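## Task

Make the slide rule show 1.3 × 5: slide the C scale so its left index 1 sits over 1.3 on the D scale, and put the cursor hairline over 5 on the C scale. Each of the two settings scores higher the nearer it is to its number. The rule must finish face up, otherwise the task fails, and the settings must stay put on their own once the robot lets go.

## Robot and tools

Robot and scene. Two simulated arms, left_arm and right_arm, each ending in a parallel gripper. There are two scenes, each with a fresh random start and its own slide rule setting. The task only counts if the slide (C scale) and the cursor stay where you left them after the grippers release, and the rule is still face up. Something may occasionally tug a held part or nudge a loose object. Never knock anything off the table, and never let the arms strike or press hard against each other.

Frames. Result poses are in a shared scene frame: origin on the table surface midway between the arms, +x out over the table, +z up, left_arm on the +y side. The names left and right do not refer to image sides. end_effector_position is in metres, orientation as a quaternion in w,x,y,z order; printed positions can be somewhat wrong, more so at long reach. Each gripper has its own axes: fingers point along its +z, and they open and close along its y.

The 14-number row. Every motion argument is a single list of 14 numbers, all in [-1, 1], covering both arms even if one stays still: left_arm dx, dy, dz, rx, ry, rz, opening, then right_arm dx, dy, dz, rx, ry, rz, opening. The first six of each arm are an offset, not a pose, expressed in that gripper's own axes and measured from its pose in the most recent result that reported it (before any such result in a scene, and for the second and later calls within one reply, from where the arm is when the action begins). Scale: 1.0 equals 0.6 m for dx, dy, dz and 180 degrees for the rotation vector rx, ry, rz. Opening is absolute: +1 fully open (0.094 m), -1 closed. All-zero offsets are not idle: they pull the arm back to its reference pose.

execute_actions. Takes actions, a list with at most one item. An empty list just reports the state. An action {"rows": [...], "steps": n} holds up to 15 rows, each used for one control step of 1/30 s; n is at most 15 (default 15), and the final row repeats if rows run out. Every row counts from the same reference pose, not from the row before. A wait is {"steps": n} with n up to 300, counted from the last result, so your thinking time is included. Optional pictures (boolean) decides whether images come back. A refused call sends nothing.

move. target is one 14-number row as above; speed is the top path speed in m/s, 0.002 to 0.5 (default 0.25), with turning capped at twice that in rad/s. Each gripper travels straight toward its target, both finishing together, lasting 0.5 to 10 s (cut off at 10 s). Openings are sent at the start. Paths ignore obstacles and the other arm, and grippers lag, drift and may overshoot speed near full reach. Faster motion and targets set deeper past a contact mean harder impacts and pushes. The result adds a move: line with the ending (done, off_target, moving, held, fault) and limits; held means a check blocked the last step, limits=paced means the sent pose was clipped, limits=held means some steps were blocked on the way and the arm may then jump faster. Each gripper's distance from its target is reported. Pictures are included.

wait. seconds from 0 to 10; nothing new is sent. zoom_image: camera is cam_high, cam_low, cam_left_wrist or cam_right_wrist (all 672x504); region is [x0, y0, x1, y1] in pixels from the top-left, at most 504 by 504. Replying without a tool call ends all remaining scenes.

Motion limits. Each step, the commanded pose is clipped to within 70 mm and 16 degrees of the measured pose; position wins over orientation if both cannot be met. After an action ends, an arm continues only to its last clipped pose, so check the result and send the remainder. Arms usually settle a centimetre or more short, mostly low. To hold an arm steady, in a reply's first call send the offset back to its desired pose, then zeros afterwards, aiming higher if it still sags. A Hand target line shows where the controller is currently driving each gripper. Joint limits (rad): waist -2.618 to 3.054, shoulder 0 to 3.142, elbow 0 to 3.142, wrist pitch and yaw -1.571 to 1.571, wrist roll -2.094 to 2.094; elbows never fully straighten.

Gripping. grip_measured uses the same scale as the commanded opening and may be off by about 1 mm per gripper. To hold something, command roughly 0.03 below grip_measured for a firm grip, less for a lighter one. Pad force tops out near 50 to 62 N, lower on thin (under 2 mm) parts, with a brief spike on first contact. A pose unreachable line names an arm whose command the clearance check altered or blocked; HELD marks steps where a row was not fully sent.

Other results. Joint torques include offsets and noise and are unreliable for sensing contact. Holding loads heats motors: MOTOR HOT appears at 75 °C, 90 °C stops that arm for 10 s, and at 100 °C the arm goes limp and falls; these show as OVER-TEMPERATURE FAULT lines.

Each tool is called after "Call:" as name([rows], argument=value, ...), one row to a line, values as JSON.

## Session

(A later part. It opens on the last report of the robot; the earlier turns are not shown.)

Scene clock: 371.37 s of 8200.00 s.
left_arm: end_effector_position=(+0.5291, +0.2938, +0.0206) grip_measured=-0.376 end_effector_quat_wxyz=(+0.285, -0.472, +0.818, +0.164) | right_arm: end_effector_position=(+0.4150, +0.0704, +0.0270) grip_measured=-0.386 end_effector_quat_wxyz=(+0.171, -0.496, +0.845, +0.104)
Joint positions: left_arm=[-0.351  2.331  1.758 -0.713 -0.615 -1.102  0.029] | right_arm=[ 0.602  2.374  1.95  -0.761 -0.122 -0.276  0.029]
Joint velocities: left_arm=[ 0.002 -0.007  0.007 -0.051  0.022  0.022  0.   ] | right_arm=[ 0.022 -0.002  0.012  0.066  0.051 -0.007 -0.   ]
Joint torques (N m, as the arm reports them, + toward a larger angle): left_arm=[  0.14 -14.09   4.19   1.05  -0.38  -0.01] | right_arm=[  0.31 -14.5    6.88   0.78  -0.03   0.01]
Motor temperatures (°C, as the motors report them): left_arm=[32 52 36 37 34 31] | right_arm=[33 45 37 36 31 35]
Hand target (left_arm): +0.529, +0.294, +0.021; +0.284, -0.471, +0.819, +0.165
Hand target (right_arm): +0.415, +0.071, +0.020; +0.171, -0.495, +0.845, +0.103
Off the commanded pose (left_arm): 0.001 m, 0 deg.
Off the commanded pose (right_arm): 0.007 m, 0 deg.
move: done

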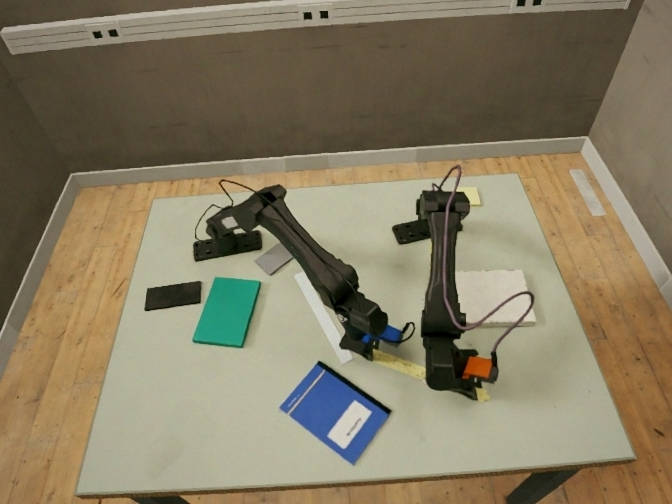

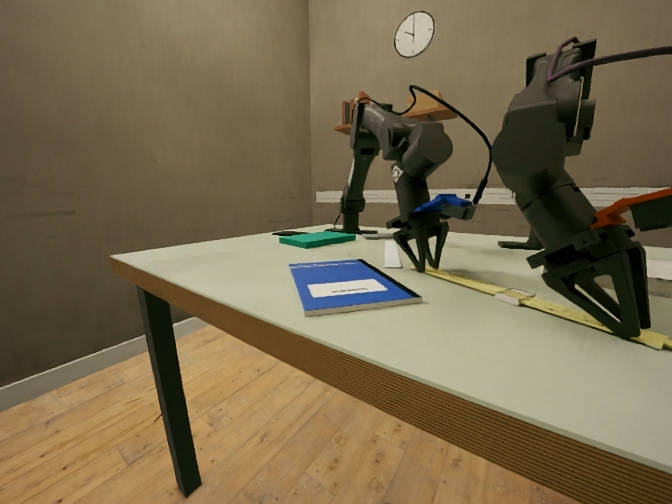

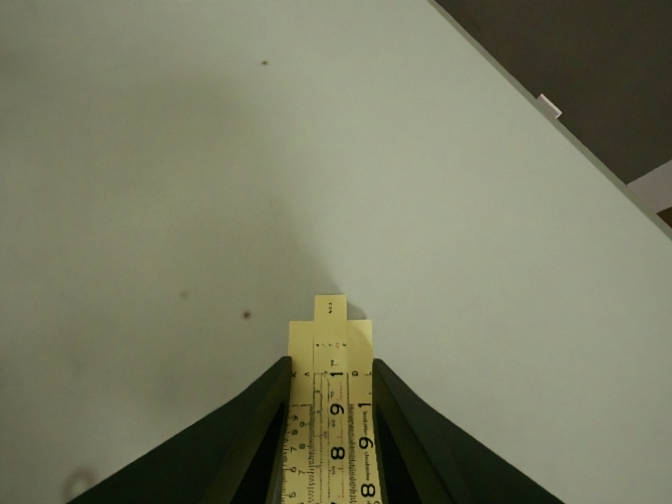

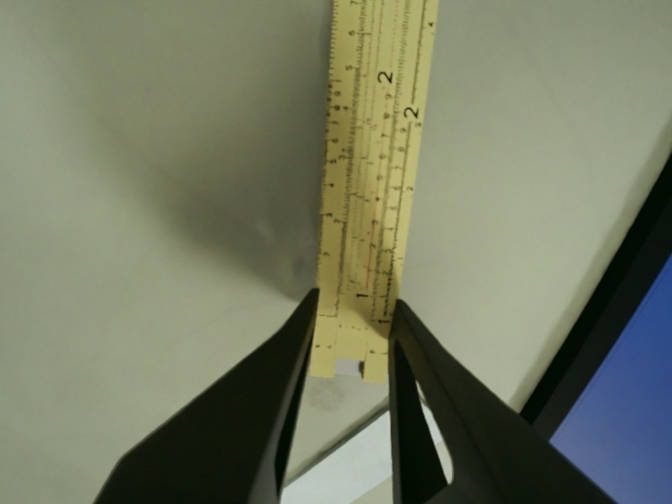

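Call:
move(target=[0,0,0,0,0,0,-0.1, 0,0,0,0,0,0,-0.44], speed=0.05)

Call:
move(target=[-0.044,0,0.016,0,0,0,-0.1, 0,0,0,0,0,0,-0.44], speed=0.05)

Scene clock: 377.43 s of 8200.00 s.
left_arm: end_effector_position=(+0.5295, +0.2937, +0.0207) grip_measured=-0.102 end_effector_quat_wxyz=(+0.286, -0.472, +0.818, +0.163) | right_arm: end_effector_position=(+0.4150, +0.0704, +0.0270) grip_measured=-0.386 end_effector_quat_wxyz=(+0.171, -0.496, +0.845, +0.104)
Joint positions: left_arm=[-0.351  2.331  1.758 -0.711 -0.615 -1.102  0.042] | right_arm=[ 0.602  2.374  1.95  -0.761 -0.122 -0.276  0.029]
Joint velocities: left_arm=[-0.027 -0.002  0.007  0.066 -0.037 -0.022  0.001] | right_arm=[-0.002 -0.002 -0.012  0.007 -0.051  0.037 -0.001]
Joint torques (N m, as the arm reports them, + toward a larger angle): left_arm=[  0.05 -14.17   4.25   1.08  -0.35  -0.02] | right_arm=[ -0.08 -15.41   7.92   0.57   0.     0.02]
Motor temperatures (°C, as the motors report them): left_arm=[32 52 36 37 34 31] | right_arm=[33 45 36 36 31 35]
Hand target (left_arm): +0.529, +0.294, +0.021; +0.285, -0.472, +0.818, +0.164
Hand target (right_arm): +0.415, +0.070, +0.027; +0.171, -0.496, +0.845, +0.104
Off the commanded pose (left_arm): 0.000 m, 0 deg.
Off the commanded pose (right_arm): 0.000 m, 0 deg.
After step 90, 2.37 s passed at rest.
move: done

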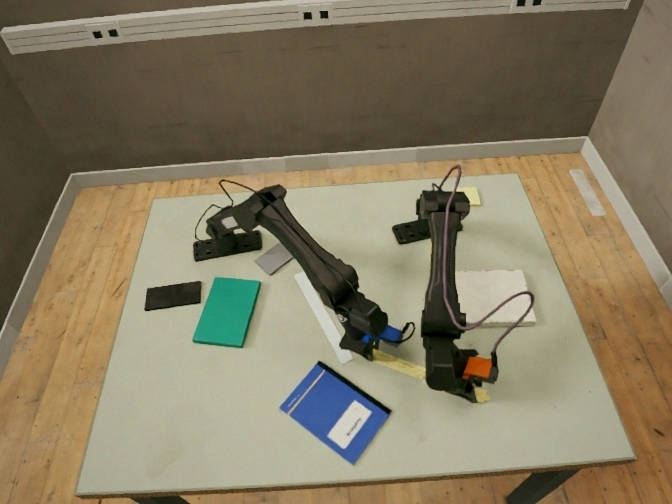

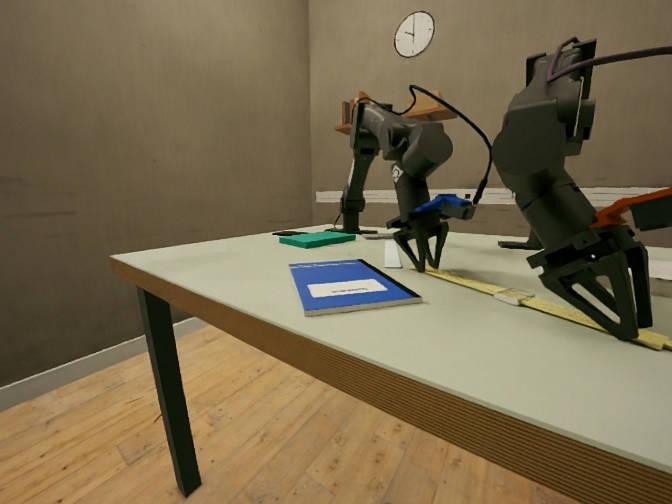

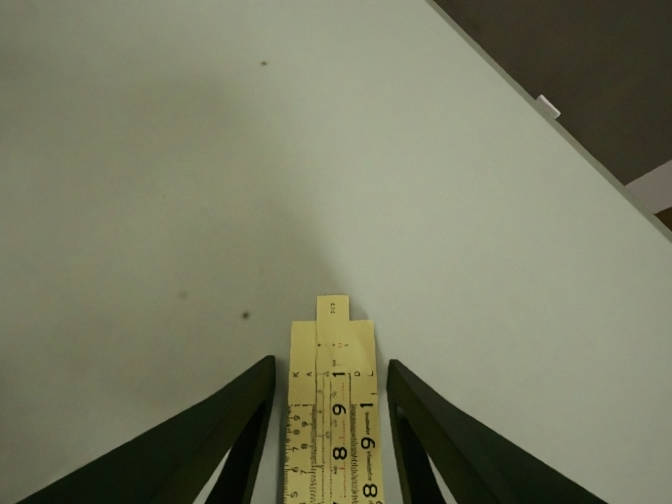

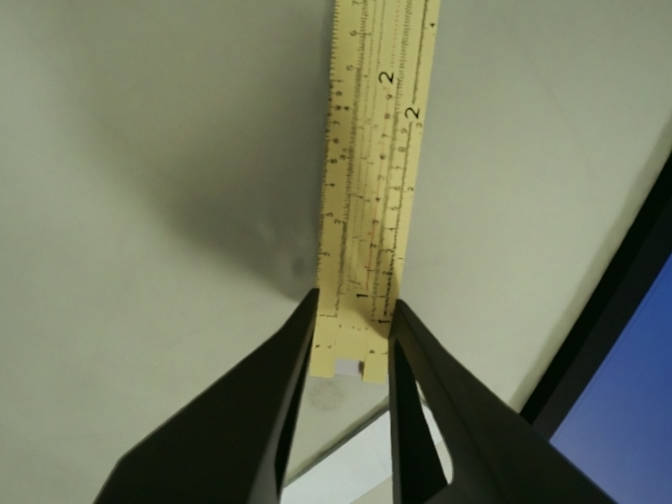

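Scene clock: 378.30 s of 8200.00 s.
left_arm: end_effector_position=(+0.5372, +0.3144, +0.0211) grip_measured=-0.102 end_effector_quat_wxyz=(+0.280, -0.472, +0.820, +0.165) | right_arm: end_effector_position=(+0.4150, +0.0704, +0.0270) grip_measured=-0.386 end_effector_quat_wxyz=(+0.171, -0.496, +0.845, +0.104)
Joint positions: left_arm=[-0.303  2.352  1.8   -0.714 -0.596 -1.049  0.042] | right_arm=[ 0.602  2.374  1.95  -0.761 -0.122 -0.276  0.029]
Joint velocities: left_arm=[ 0.012 -0.017  0.012  0.022  0.022 -0.007 -0.   ] | right_arm=[-0.012 -0.002 -0.002 -0.037 -0.037 -0.007  0.001]
Joint torques (N m, as the arm reports them, + toward a larger angle): left_arm=[  0.49 -14.47   6.16   1.03  -0.4    0.09] | right_arm=[ -0.24 -15.7    7.82   0.61  -0.09  -0.05]
Motor temperatures (°C, as the motors report them): left_arm=[32 52 36 37 34 31] | right_arm=[33 45 36 36 31 35]
Hand target (left_arm): +0.542, +0.317, +0.029; +0.285, -0.472, +0.818, +0.163
Hand target (right_arm): +0.415, +0.070, +0.027; +0.171, -0.496, +0.845, +0.104
Off the commanded pose (left_arm): 0.011 m, 1 deg.
Off the commanded pose (right_arm): 0.000 m, 0 deg.
move: off_target (left_arm)

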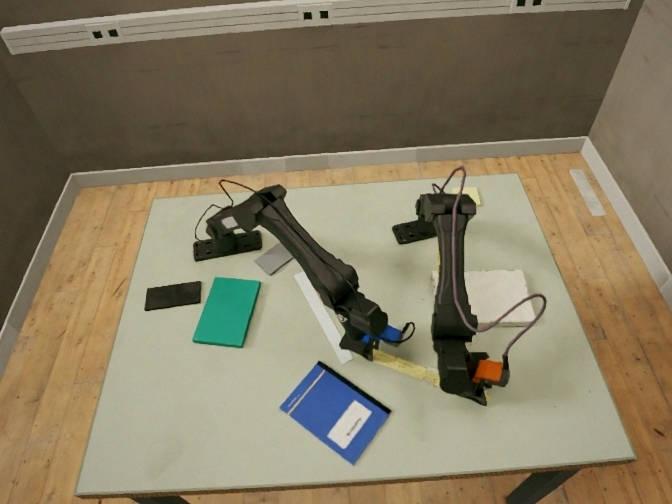

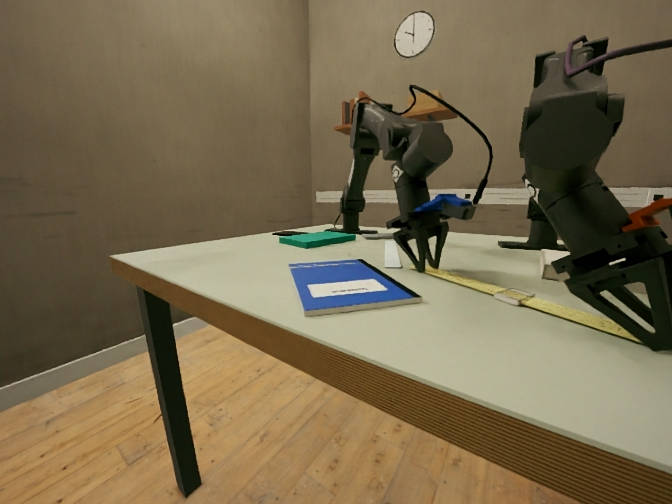

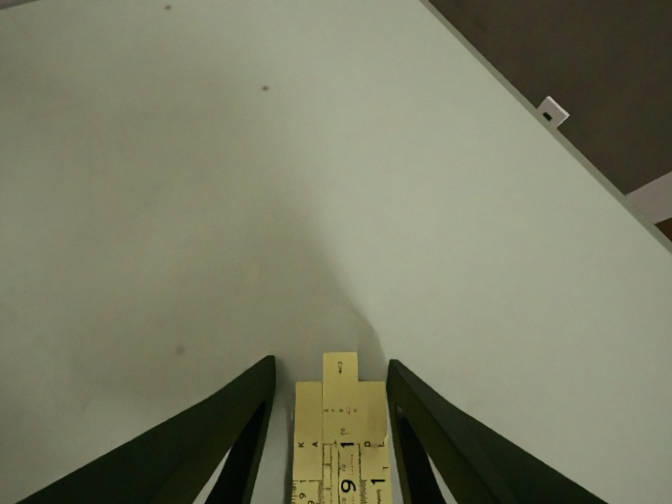

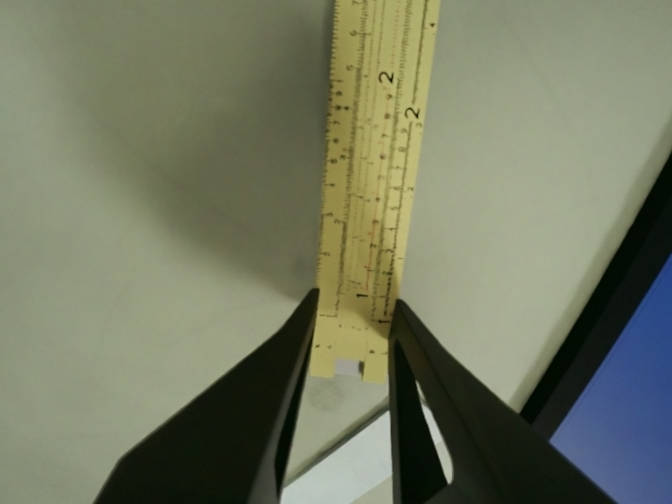

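Call:
move(target=[-0.022,-0.008,0.012,0,0,0,-0.1, 0,0,0,0,0,0,-0.44], speed=0.05)

Call:
move(target=[0,0,0,0,0,0,-0.6, 0,0,0,0,0,0,-0.44], speed=0.05)

Scene clock: 383.37 s of 8200.00 s.
left_arm: end_effector_position=(+0.5464, +0.3213, +0.0210) grip_measured=-0.102 end_effector_quat_wxyz=(+0.282, -0.470, +0.820, +0.165) | right_arm: end_effector_position=(+0.4150, +0.0704, +0.0270) grip_measured=-0.386 end_effector_quat_wxyz=(+0.171, -0.496, +0.845, +0.104)
Joint positions: left_arm=[-0.288  2.382  1.85  -0.719 -0.594 -1.027  0.042] | right_arm=[ 0.602  2.374  1.95  -0.761 -0.122 -0.276  0.029]
Joint velocities: left_arm=[ 0.012 -0.007 -0.022  0.022 -0.007  0.037  0.001] | right_arm=[-0.017  0.017  0.007  0.007  0.051 -0.066  0.001]
Joint torques (N m, as the arm reports them, + toward a larger angle): left_arm=[  0.98 -14.11   5.86   1.    -0.27   0.05] | right_arm=[  0.12 -15.8    7.8    0.6   -0.01   0.03]
Motor temperatures (°C, as the motors report them): left_arm=[32 52 36 37 34 31] | right_arm=[33 45 36 36 31 35]
Hand target (left_arm): +0.549, +0.325, +0.023; +0.280, -0.472, +0.820, +0.165
Hand target (right_arm): +0.415, +0.070, +0.027; +0.171, -0.496, +0.845, +0.104
Off the commanded pose (left_arm): 0.005 m, 0 deg.
Off the commanded pose (right_arm): 0.000 m, 0 deg.
After step 90, 1.30 s passed at rest.
move: done

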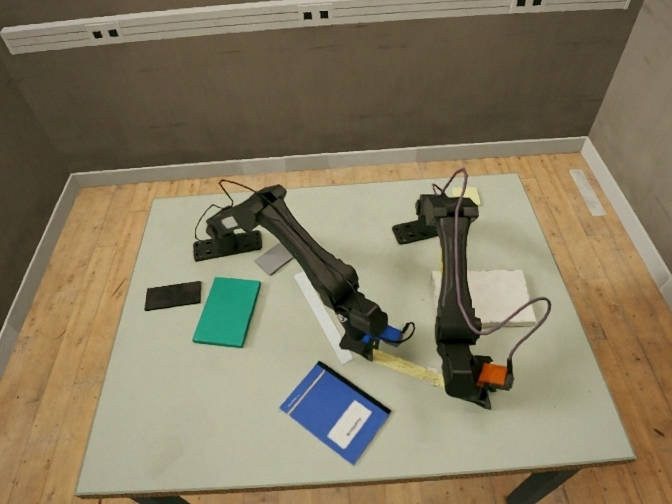

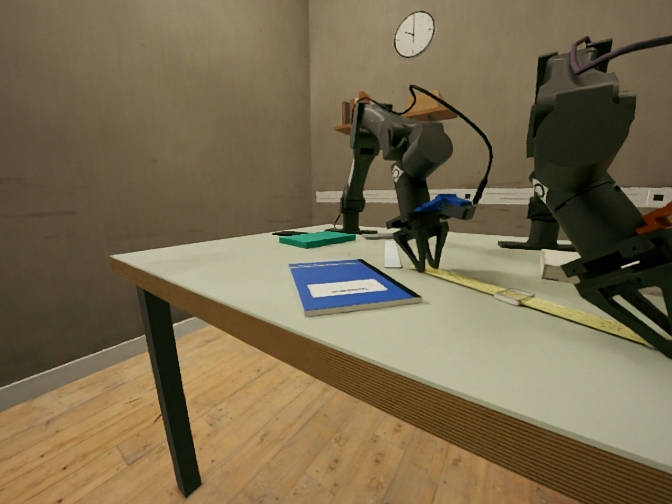

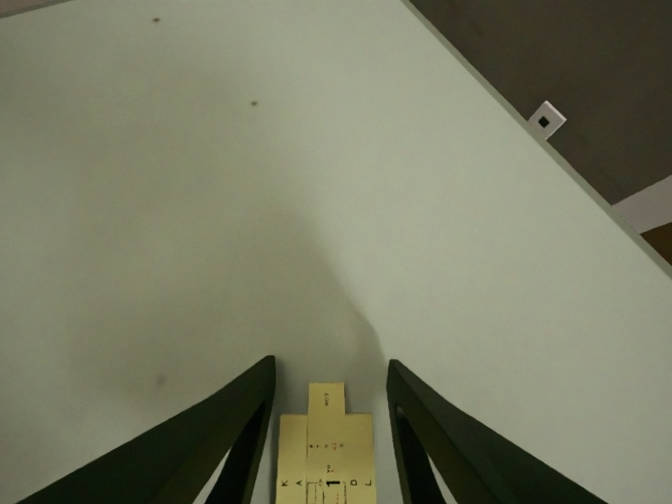

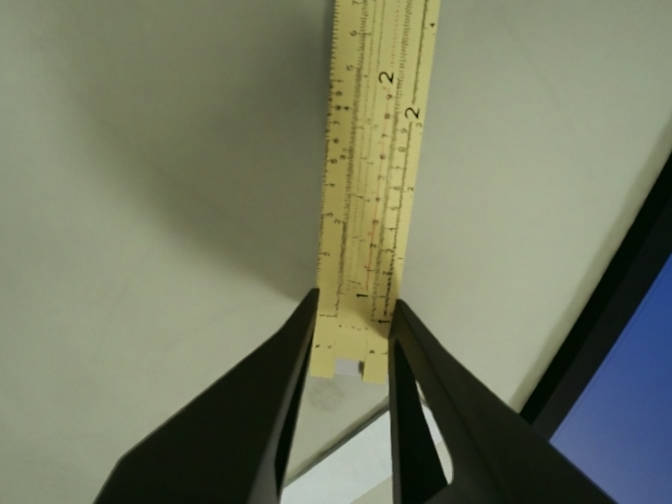

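Scene clock: 383.87 s of 8200.00 s.
left_arm: end_effector_position=(+0.5467, +0.3213, +0.0211) grip_measured=-0.598 end_effector_quat_wxyz=(+0.282, -0.471, +0.820, +0.165) | right_arm: end_effector_position=(+0.4150, +0.0704, +0.0270) grip_measured=-0.386 end_effector_quat_wxyz=(+0.171, -0.496, +0.845, +0.104)
Joint positions: left_arm=[-0.288  2.382  1.85  -0.718 -0.594 -1.027  0.019] | right_arm=[ 0.602  2.374  1.95  -0.761 -0.122 -0.276  0.029]
Joint velocities: left_arm=[-0.002 -0.017  0.007 -0.051  0.037 -0.007 -0.   ] | right_arm=[-0.017 -0.007  0.002  0.051 -0.037 -0.037  0.   ]
Joint torques (N m, as the arm reports them, + toward a larger angle): left_arm=[  0.05 -14.66   4.26   1.12  -0.34   0.02] | right_arm=[ -0.1  -15.54   7.98   0.63  -0.04   0.01]
Motor temperatures (°C, as the motors report them): left_arm=[32 52 36 37 34 31] | right_arm=[33 46 36 36 31 35]
Hand target (left_arm): +0.546, +0.321, +0.021; +0.282, -0.470, +0.820, +0.165
Hand target (right_arm): +0.415, +0.070, +0.027; +0.172, -0.496, +0.845, +0.104
Off the commanded pose (left_arm): 0.000 m, 0 deg.
Off the commanded pose (right_arm): 0.000 m, 0 deg.
move: done

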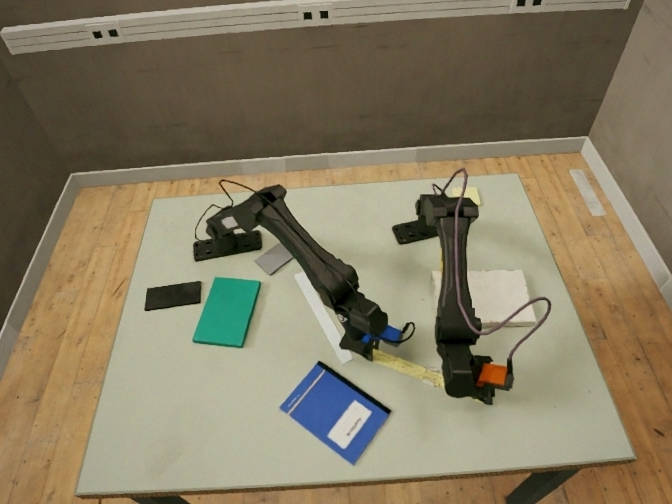

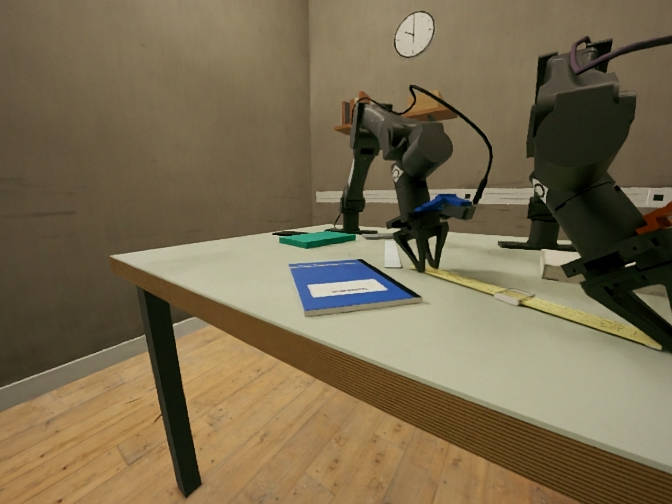

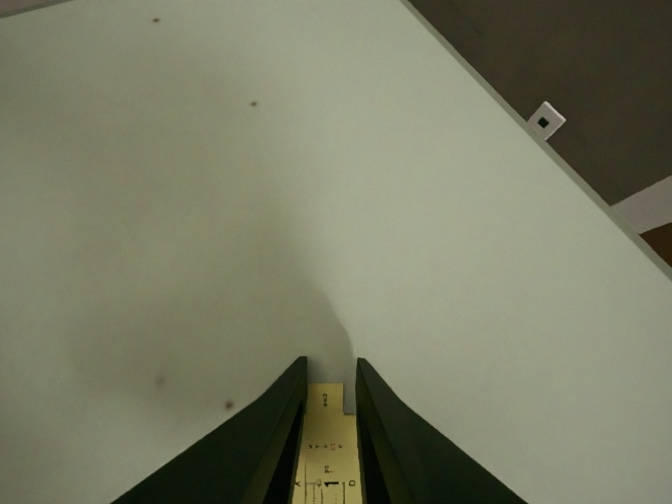

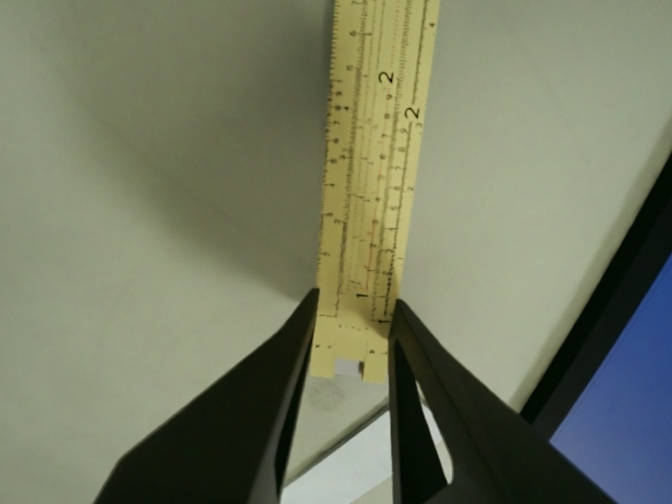

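Call:
move(target=[0,0.006,0,0,0,0,-0.86, 0,0,0,0,0,0,-0.44], speed=0.03)

Scene clock: 387.77 s of 8200.00 s.
left_arm: end_effector_position=(+0.5465, +0.3219, +0.0202) grip_measured=-0.802 end_effector_quat_wxyz=(+0.284, -0.471, +0.819, +0.166) | right_arm: end_effector_position=(+0.4151, +0.0704, +0.0270) grip_measured=-0.386 end_effector_quat_wxyz=(+0.172, -0.496, +0.845, +0.104)
Joint positions: left_arm=[-0.288  2.382  1.844 -0.711 -0.598 -1.027  0.009] | right_arm=[ 0.602  2.374  1.95  -0.761 -0.122 -0.276  0.029]
Joint velocities: left_arm=[-0.007  0.012  0.002  0.022  0.022 -0.037 -0.   ] | right_arm=[ 0.007 -0.017  0.002  0.022 -0.037  0.022  0.   ]
Joint torques (N m, as the arm reports them, + toward a larger angle): left_arm=[  0.31 -15.71   2.89   1.21  -0.27   0.05] | right_arm=[ -0.03 -15.42   7.87   0.67  -0.04   0.  ]
Motor temperatures (°C, as the motors report them): left_arm=[32 52 36 37 34 31] | right_arm=[33 46 36 36 31 35]
Hand target (left_arm): +0.544, +0.323, +0.021; +0.282, -0.471, +0.820, +0.165
Hand target (right_arm): +0.415, +0.070, +0.027; +0.171, -0.496, +0.845, +0.104
Off the commanded pose (left_arm): 0.003 m, 0 deg.
Off the commanded pose (right_arm): 0.000 m, 0 deg.
After step 90, 0.20 s passed at rest.
move: done

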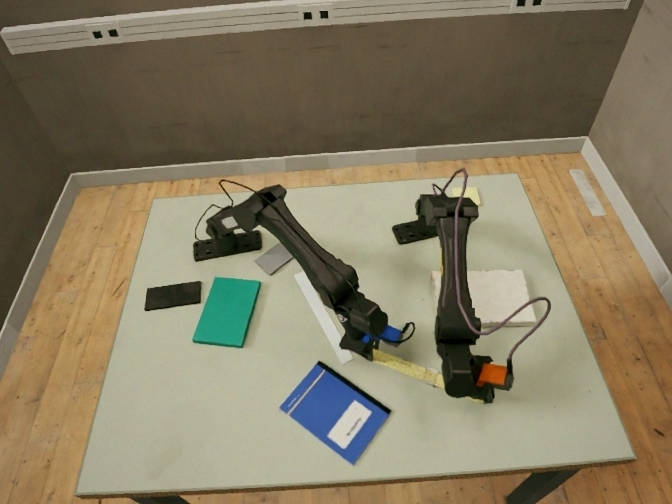

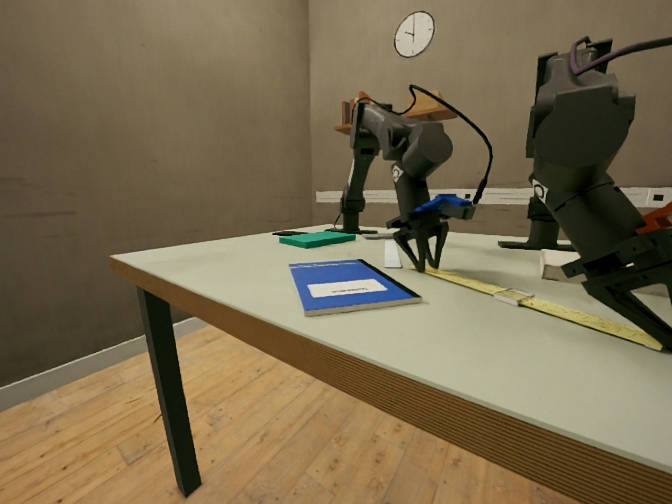

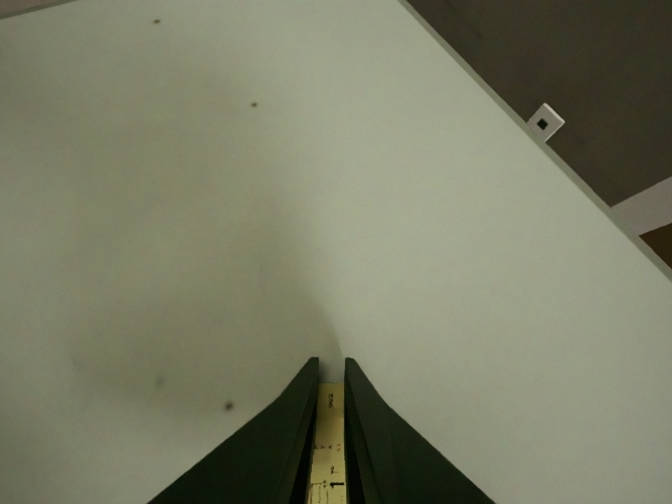

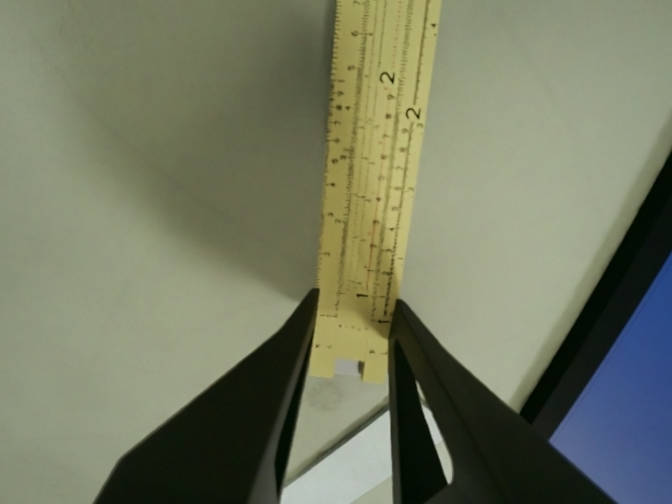

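Gripping the slide. Pulling it out.

Call:
move(target=[-0.036,0,0.018,0,0,0,-0.86, 0,0,0,0,0,0,-0.44], speed=0.02)

Call:
zoom_image(camera="cam_right_wrist", region=[290,150,460,390])

Scene clock: 390.70 s of 8200.00 s.
left_arm: end_effector_position=(+0.5527, +0.3269, +0.0210) grip_measured=-0.802 end_effector_quat_wxyz=(+0.275, -0.465, +0.827, +0.158) | right_arm: end_effector_position=(+0.4200, +0.0751, +0.0299) grip_measured=-0.386 end_effector_quat_wxyz=(+0.186, -0.495, +0.842, +0.107)
Joint positions: left_arm=[-0.268  2.399  1.89  -0.731 -0.565 -0.991  0.009] | right_arm=[ 0.602  2.374  1.95  -0.731 -0.122 -0.276  0.029]
Joint velocities: left_arm=[ 0.012  0.007  0.007 -0.007 -0.081  0.007  0.001] | right_arm=[-0.007 -0.007 -0.022  0.022  0.022 -0.066  0.   ]
Joint torques (N m, as the arm reports them, + toward a larger angle): left_arm=[  2.32 -13.9    5.95   1.23  -0.54   0.14] | right_arm=[  0.07 -15.88   7.86   0.4   -0.03   0.01]
Motor temperatures (°C, as the motors report them): left_arm=[32 52 36 37 34 31] | right_arm=[33 46 36 36 31 35]
Hand target (left_arm): +0.557, +0.342, +0.025; +0.283, -0.471, +0.819, +0.166
Hand target (right_arm): +0.415, +0.071, +0.027; +0.172, -0.496, +0.845, +0.104
Off the commanded pose (left_arm): 0.017 m, 2 deg.
Off the commanded pose (right_arm): 0.007 m, 2 deg.
move: off_target (left_arm)

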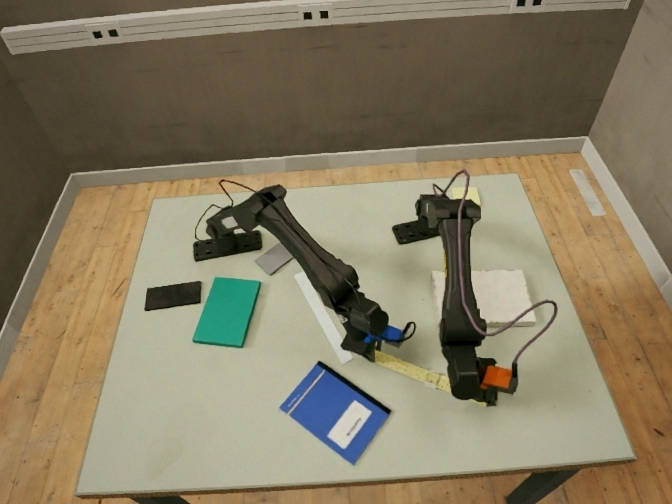

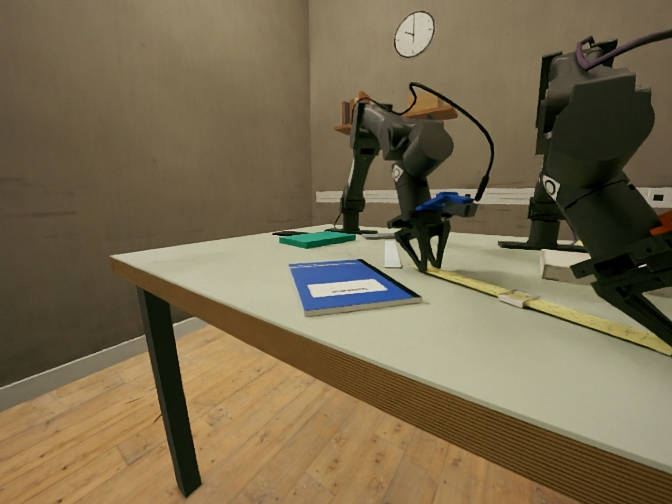

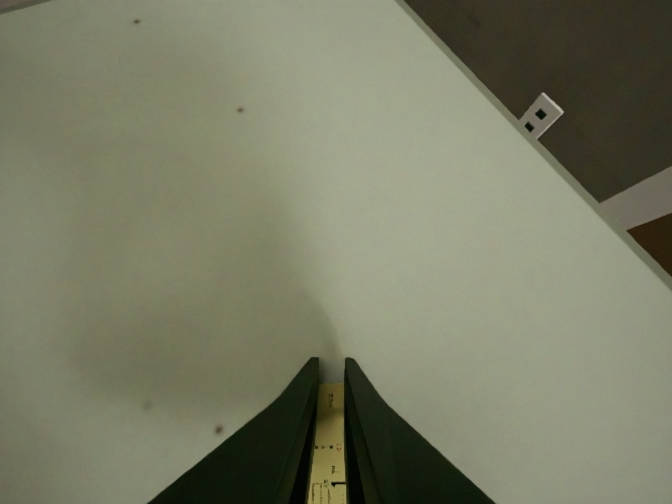

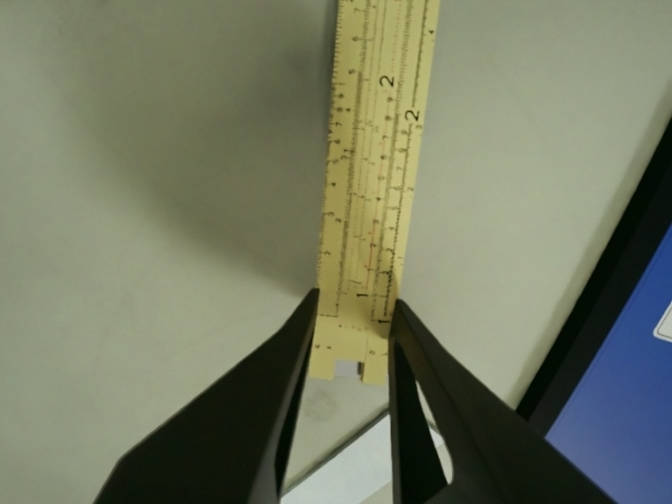

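Region (290, 150, 460, 390) of cam_right_wrist's 672x504 image, scaled by 2.100, with more detail than that image has; it fills the left 357 columns of this view, and the rest is white.

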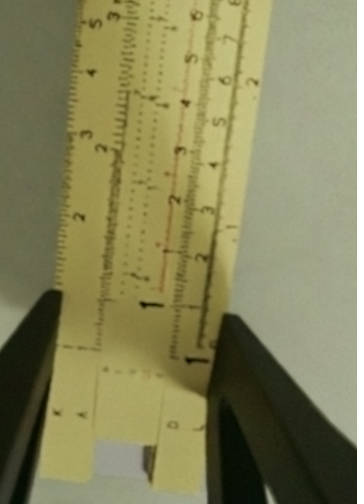

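Call:
move(target=[0,0,0,0,0,0,-0.86, 0,0,0,0,0,0,-0.1], speed=0.04)

Call:
move(target=[0,0,0,0,0,0,-0.86, 0.034,0,0.004,0,0,0,-0.1], speed=0.04)

Scene clock: 395.07 s of 8200.00 s.
left_arm: end_effector_position=(+0.5529, +0.3268, +0.0211) grip_measured=-0.802 end_effector_quat_wxyz=(+0.275, -0.464, +0.827, +0.158) | right_arm: end_effector_position=(+0.4201, +0.0752, +0.0300) grip_measured=-0.103 end_effector_quat_wxyz=(+0.186, -0.495, +0.842, +0.108)
Joint positions: left_arm=[-0.268  2.399  1.89  -0.73  -0.564 -0.991  0.009] | right_arm=[ 0.602  2.374  1.95  -0.73  -0.122 -0.275  0.042]
Joint velocities: left_arm=[-0.017  0.007 -0.007  0.022  0.051  0.007 -0.001] | right_arm=[-0.007  0.012  0.012  0.022  0.022 -0.007 -0.   ]
Joint torques (N m, as the arm reports them, + toward a larger angle): left_arm=[ -0.02 -14.81   4.25   1.17  -0.32  -0.01] | right_arm=[  0.16 -15.54   7.74   0.63  -0.08  -0.05]
Motor temperatures (°C, as the motors report them): left_arm=[32 52 36 37 34 31] | right_arm=[33 46 36 36 31 35]
Hand target (left_arm): +0.553, +0.327, +0.021; +0.275, -0.465, +0.827, +0.158
Hand target (right_arm): +0.420, +0.075, +0.030; +0.186, -0.495, +0.842, +0.108
Off the commanded pose (left_arm): 0.000 m, 0 deg.
Off the commanded pose (right_arm): 0.000 m, 0 deg.
After step 90, 0.67 s passed at rest.
move: done

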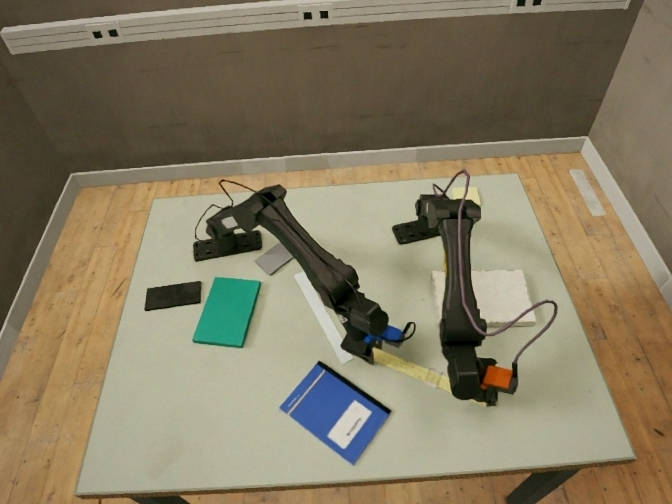

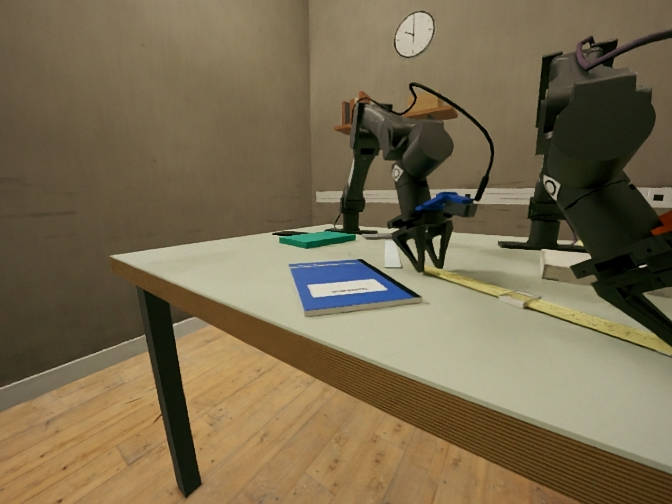

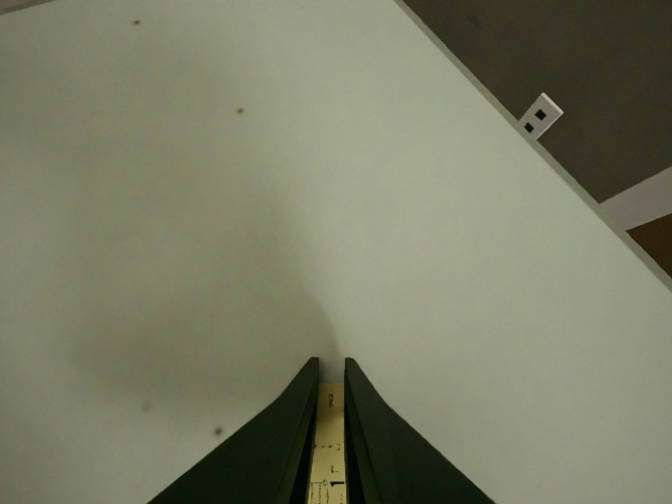

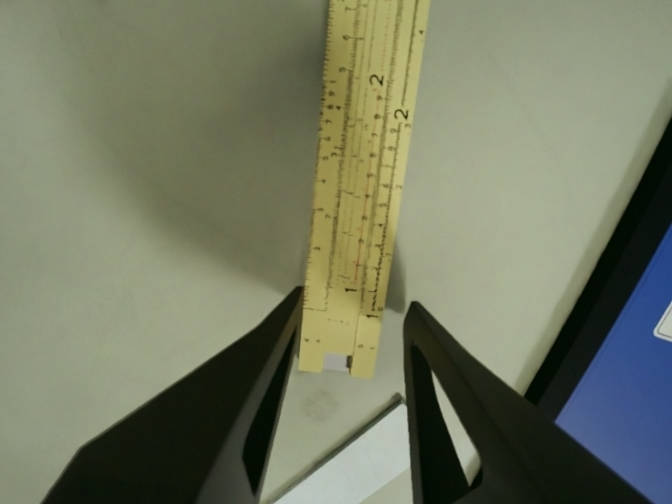

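Scene clock: 395.80 s of 8200.00 s.
left_arm: end_effector_position=(+0.5529, +0.3268, +0.0211) grip_measured=-0.802 end_effector_quat_wxyz=(+0.275, -0.464, +0.827, +0.158) | right_arm: end_effector_position=(+0.4142, +0.0698, +0.0267) grip_measured=-0.103 end_effector_quat_wxyz=(+0.198, -0.494, +0.839, +0.112)
Joint positions: left_arm=[-0.268  2.399  1.89  -0.73  -0.564 -0.991  0.009] | right_arm=[ 0.601  2.319  1.829 -0.638 -0.125 -0.275  0.042]
Joint velocities: left_arm=[ 0.007 -0.022  0.012 -0.066  0.007 -0.022 -0.001] | right_arm=[ 0.012 -0.022 -0.007 -0.022 -0.051 -0.037  0.   ]
Joint torques (N m, as the arm reports them, + toward a larger angle): left_arm=[ -0.01 -14.87   4.32   1.17  -0.3   -0.01] | right_arm=[ -0.86 -15.58   5.34   0.62  -0.03  -0.12]
Motor temperatures (°C, as the motors report them): left_arm=[32 52 36 37 34 31] | right_arm=[33 46 36 36 31 35]
Hand target (left_arm): +0.553, +0.327, +0.021; +0.275, -0.464, +0.827, +0.158
Hand target (right_arm): +0.411, +0.060, +0.019; +0.186, -0.495, +0.842, +0.107
Off the commanded pose (left_arm): 0.000 m, 0 deg.
Off the commanded pose (right_arm): 0.013 m, 2 deg.
move: off_target (right_arm)

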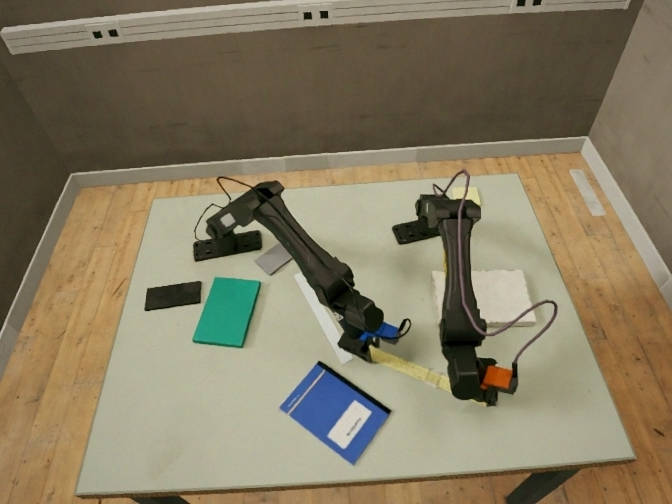

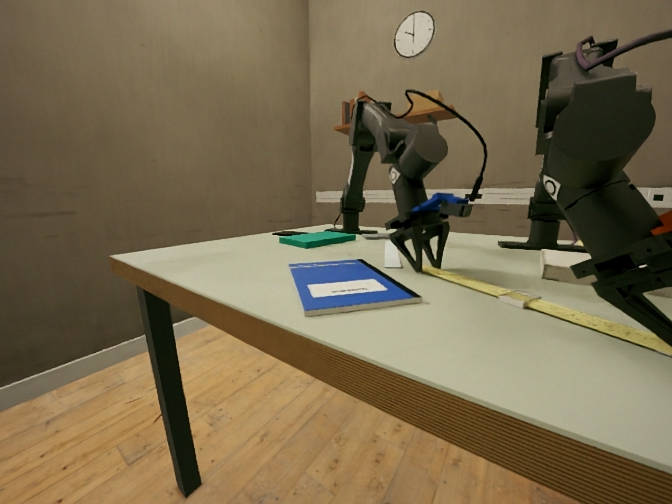

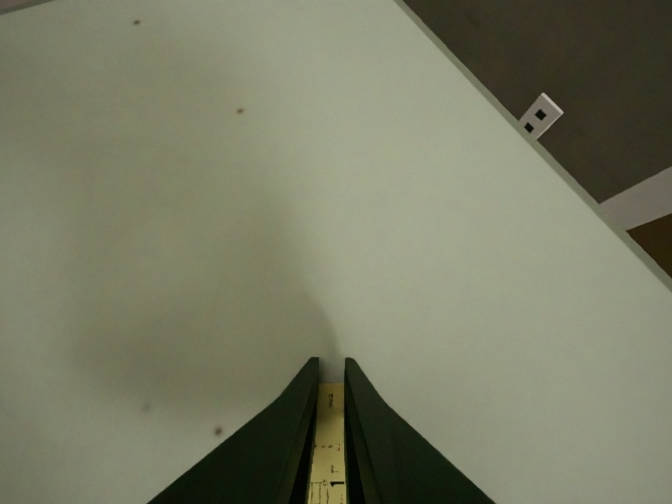

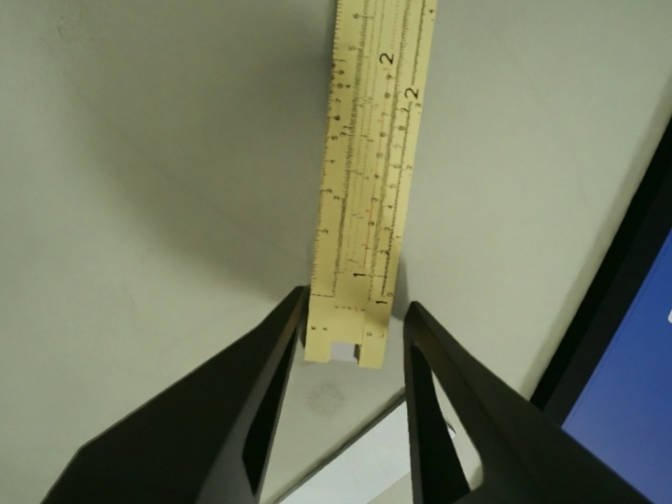

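Call:
move(target=[0,0,0,0,0,0,-0.86, 0.036,0,-0.006,0,0,0,-0.1], speed=0.04)

Scene clock: 398.30 s of 8200.00 s.
left_arm: end_effector_position=(+0.5529, +0.3268, +0.0211) grip_measured=-0.802 end_effector_quat_wxyz=(+0.275, -0.464, +0.827, +0.158) | right_arm: end_effector_position=(+0.4063, +0.0618, +0.0265) grip_measured=-0.103 end_effector_quat_wxyz=(+0.209, -0.493, +0.837, +0.118)
Joint positions: left_arm=[-0.268  2.399  1.89  -0.73  -0.564 -0.991  0.009] | right_arm=[ 0.598  2.255  1.709 -0.557 -0.133 -0.275  0.042]
Joint velocities: left_arm=[ 0.017  0.012 -0.032 -0.037 -0.037  0.037 -0.001] | right_arm=[-0.002 -0.027 -0.017 -0.007 -0.022 -0.037 -0.002]
Joint torques (N m, as the arm reports them, + toward a larger angle): left_arm=[  0.09 -14.66   4.22   1.17  -0.33  -0.02] | right_arm=[ -0.8  -15.17   5.32   0.66  -0.02  -0.1 ]
Motor temperatures (°C, as the motors report them): left_arm=[32 53 36 37 34 31] | right_arm=[33 46 36 36 31 35]
Hand target (left_arm): +0.553, +0.327, +0.021; +0.275, -0.464, +0.827, +0.158
Hand target (right_arm): +0.404, +0.052, +0.021; +0.198, -0.494, +0.839, +0.112
Off the commanded pose (left_arm): 0.000 m, 0 deg.
Off the commanded pose (right_arm): 0.012 m, 1 deg.
move: off_target (right_arm)

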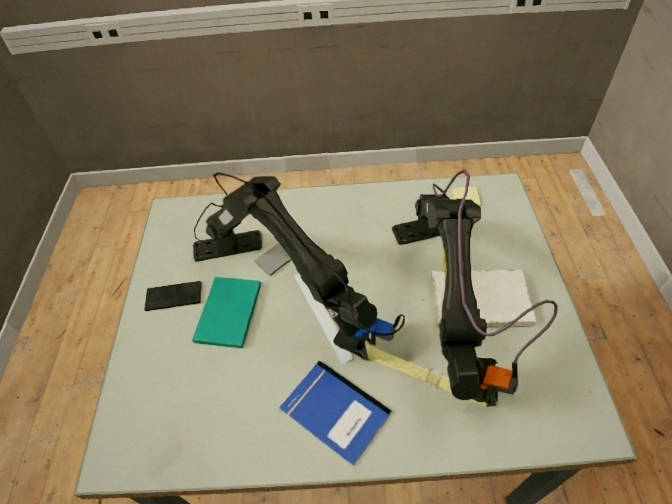

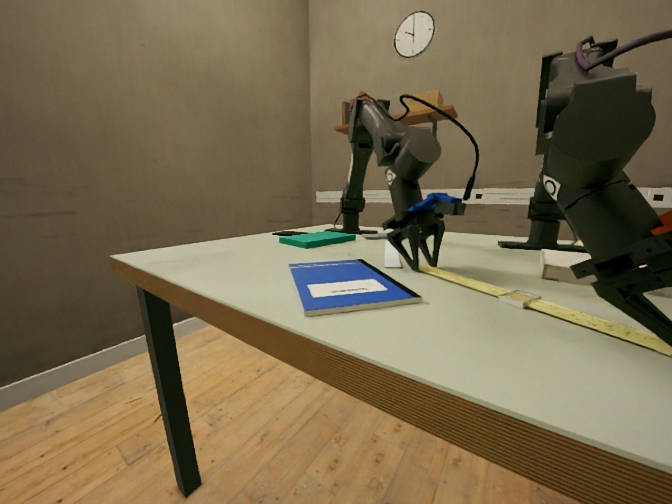

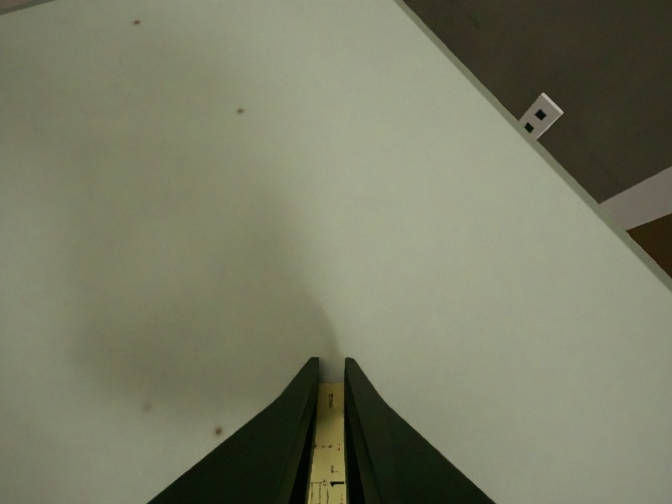

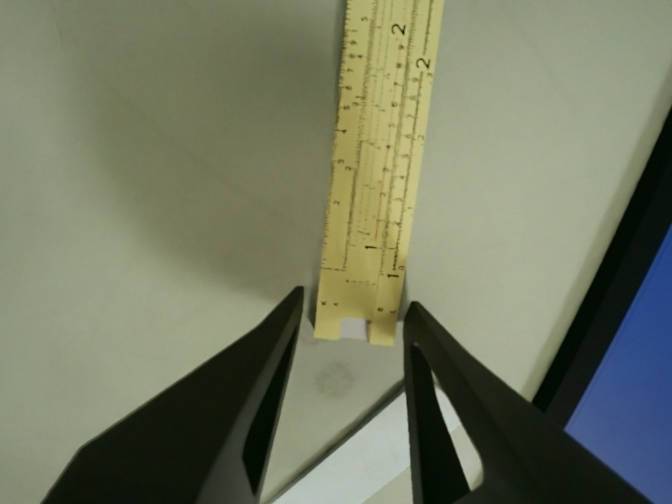

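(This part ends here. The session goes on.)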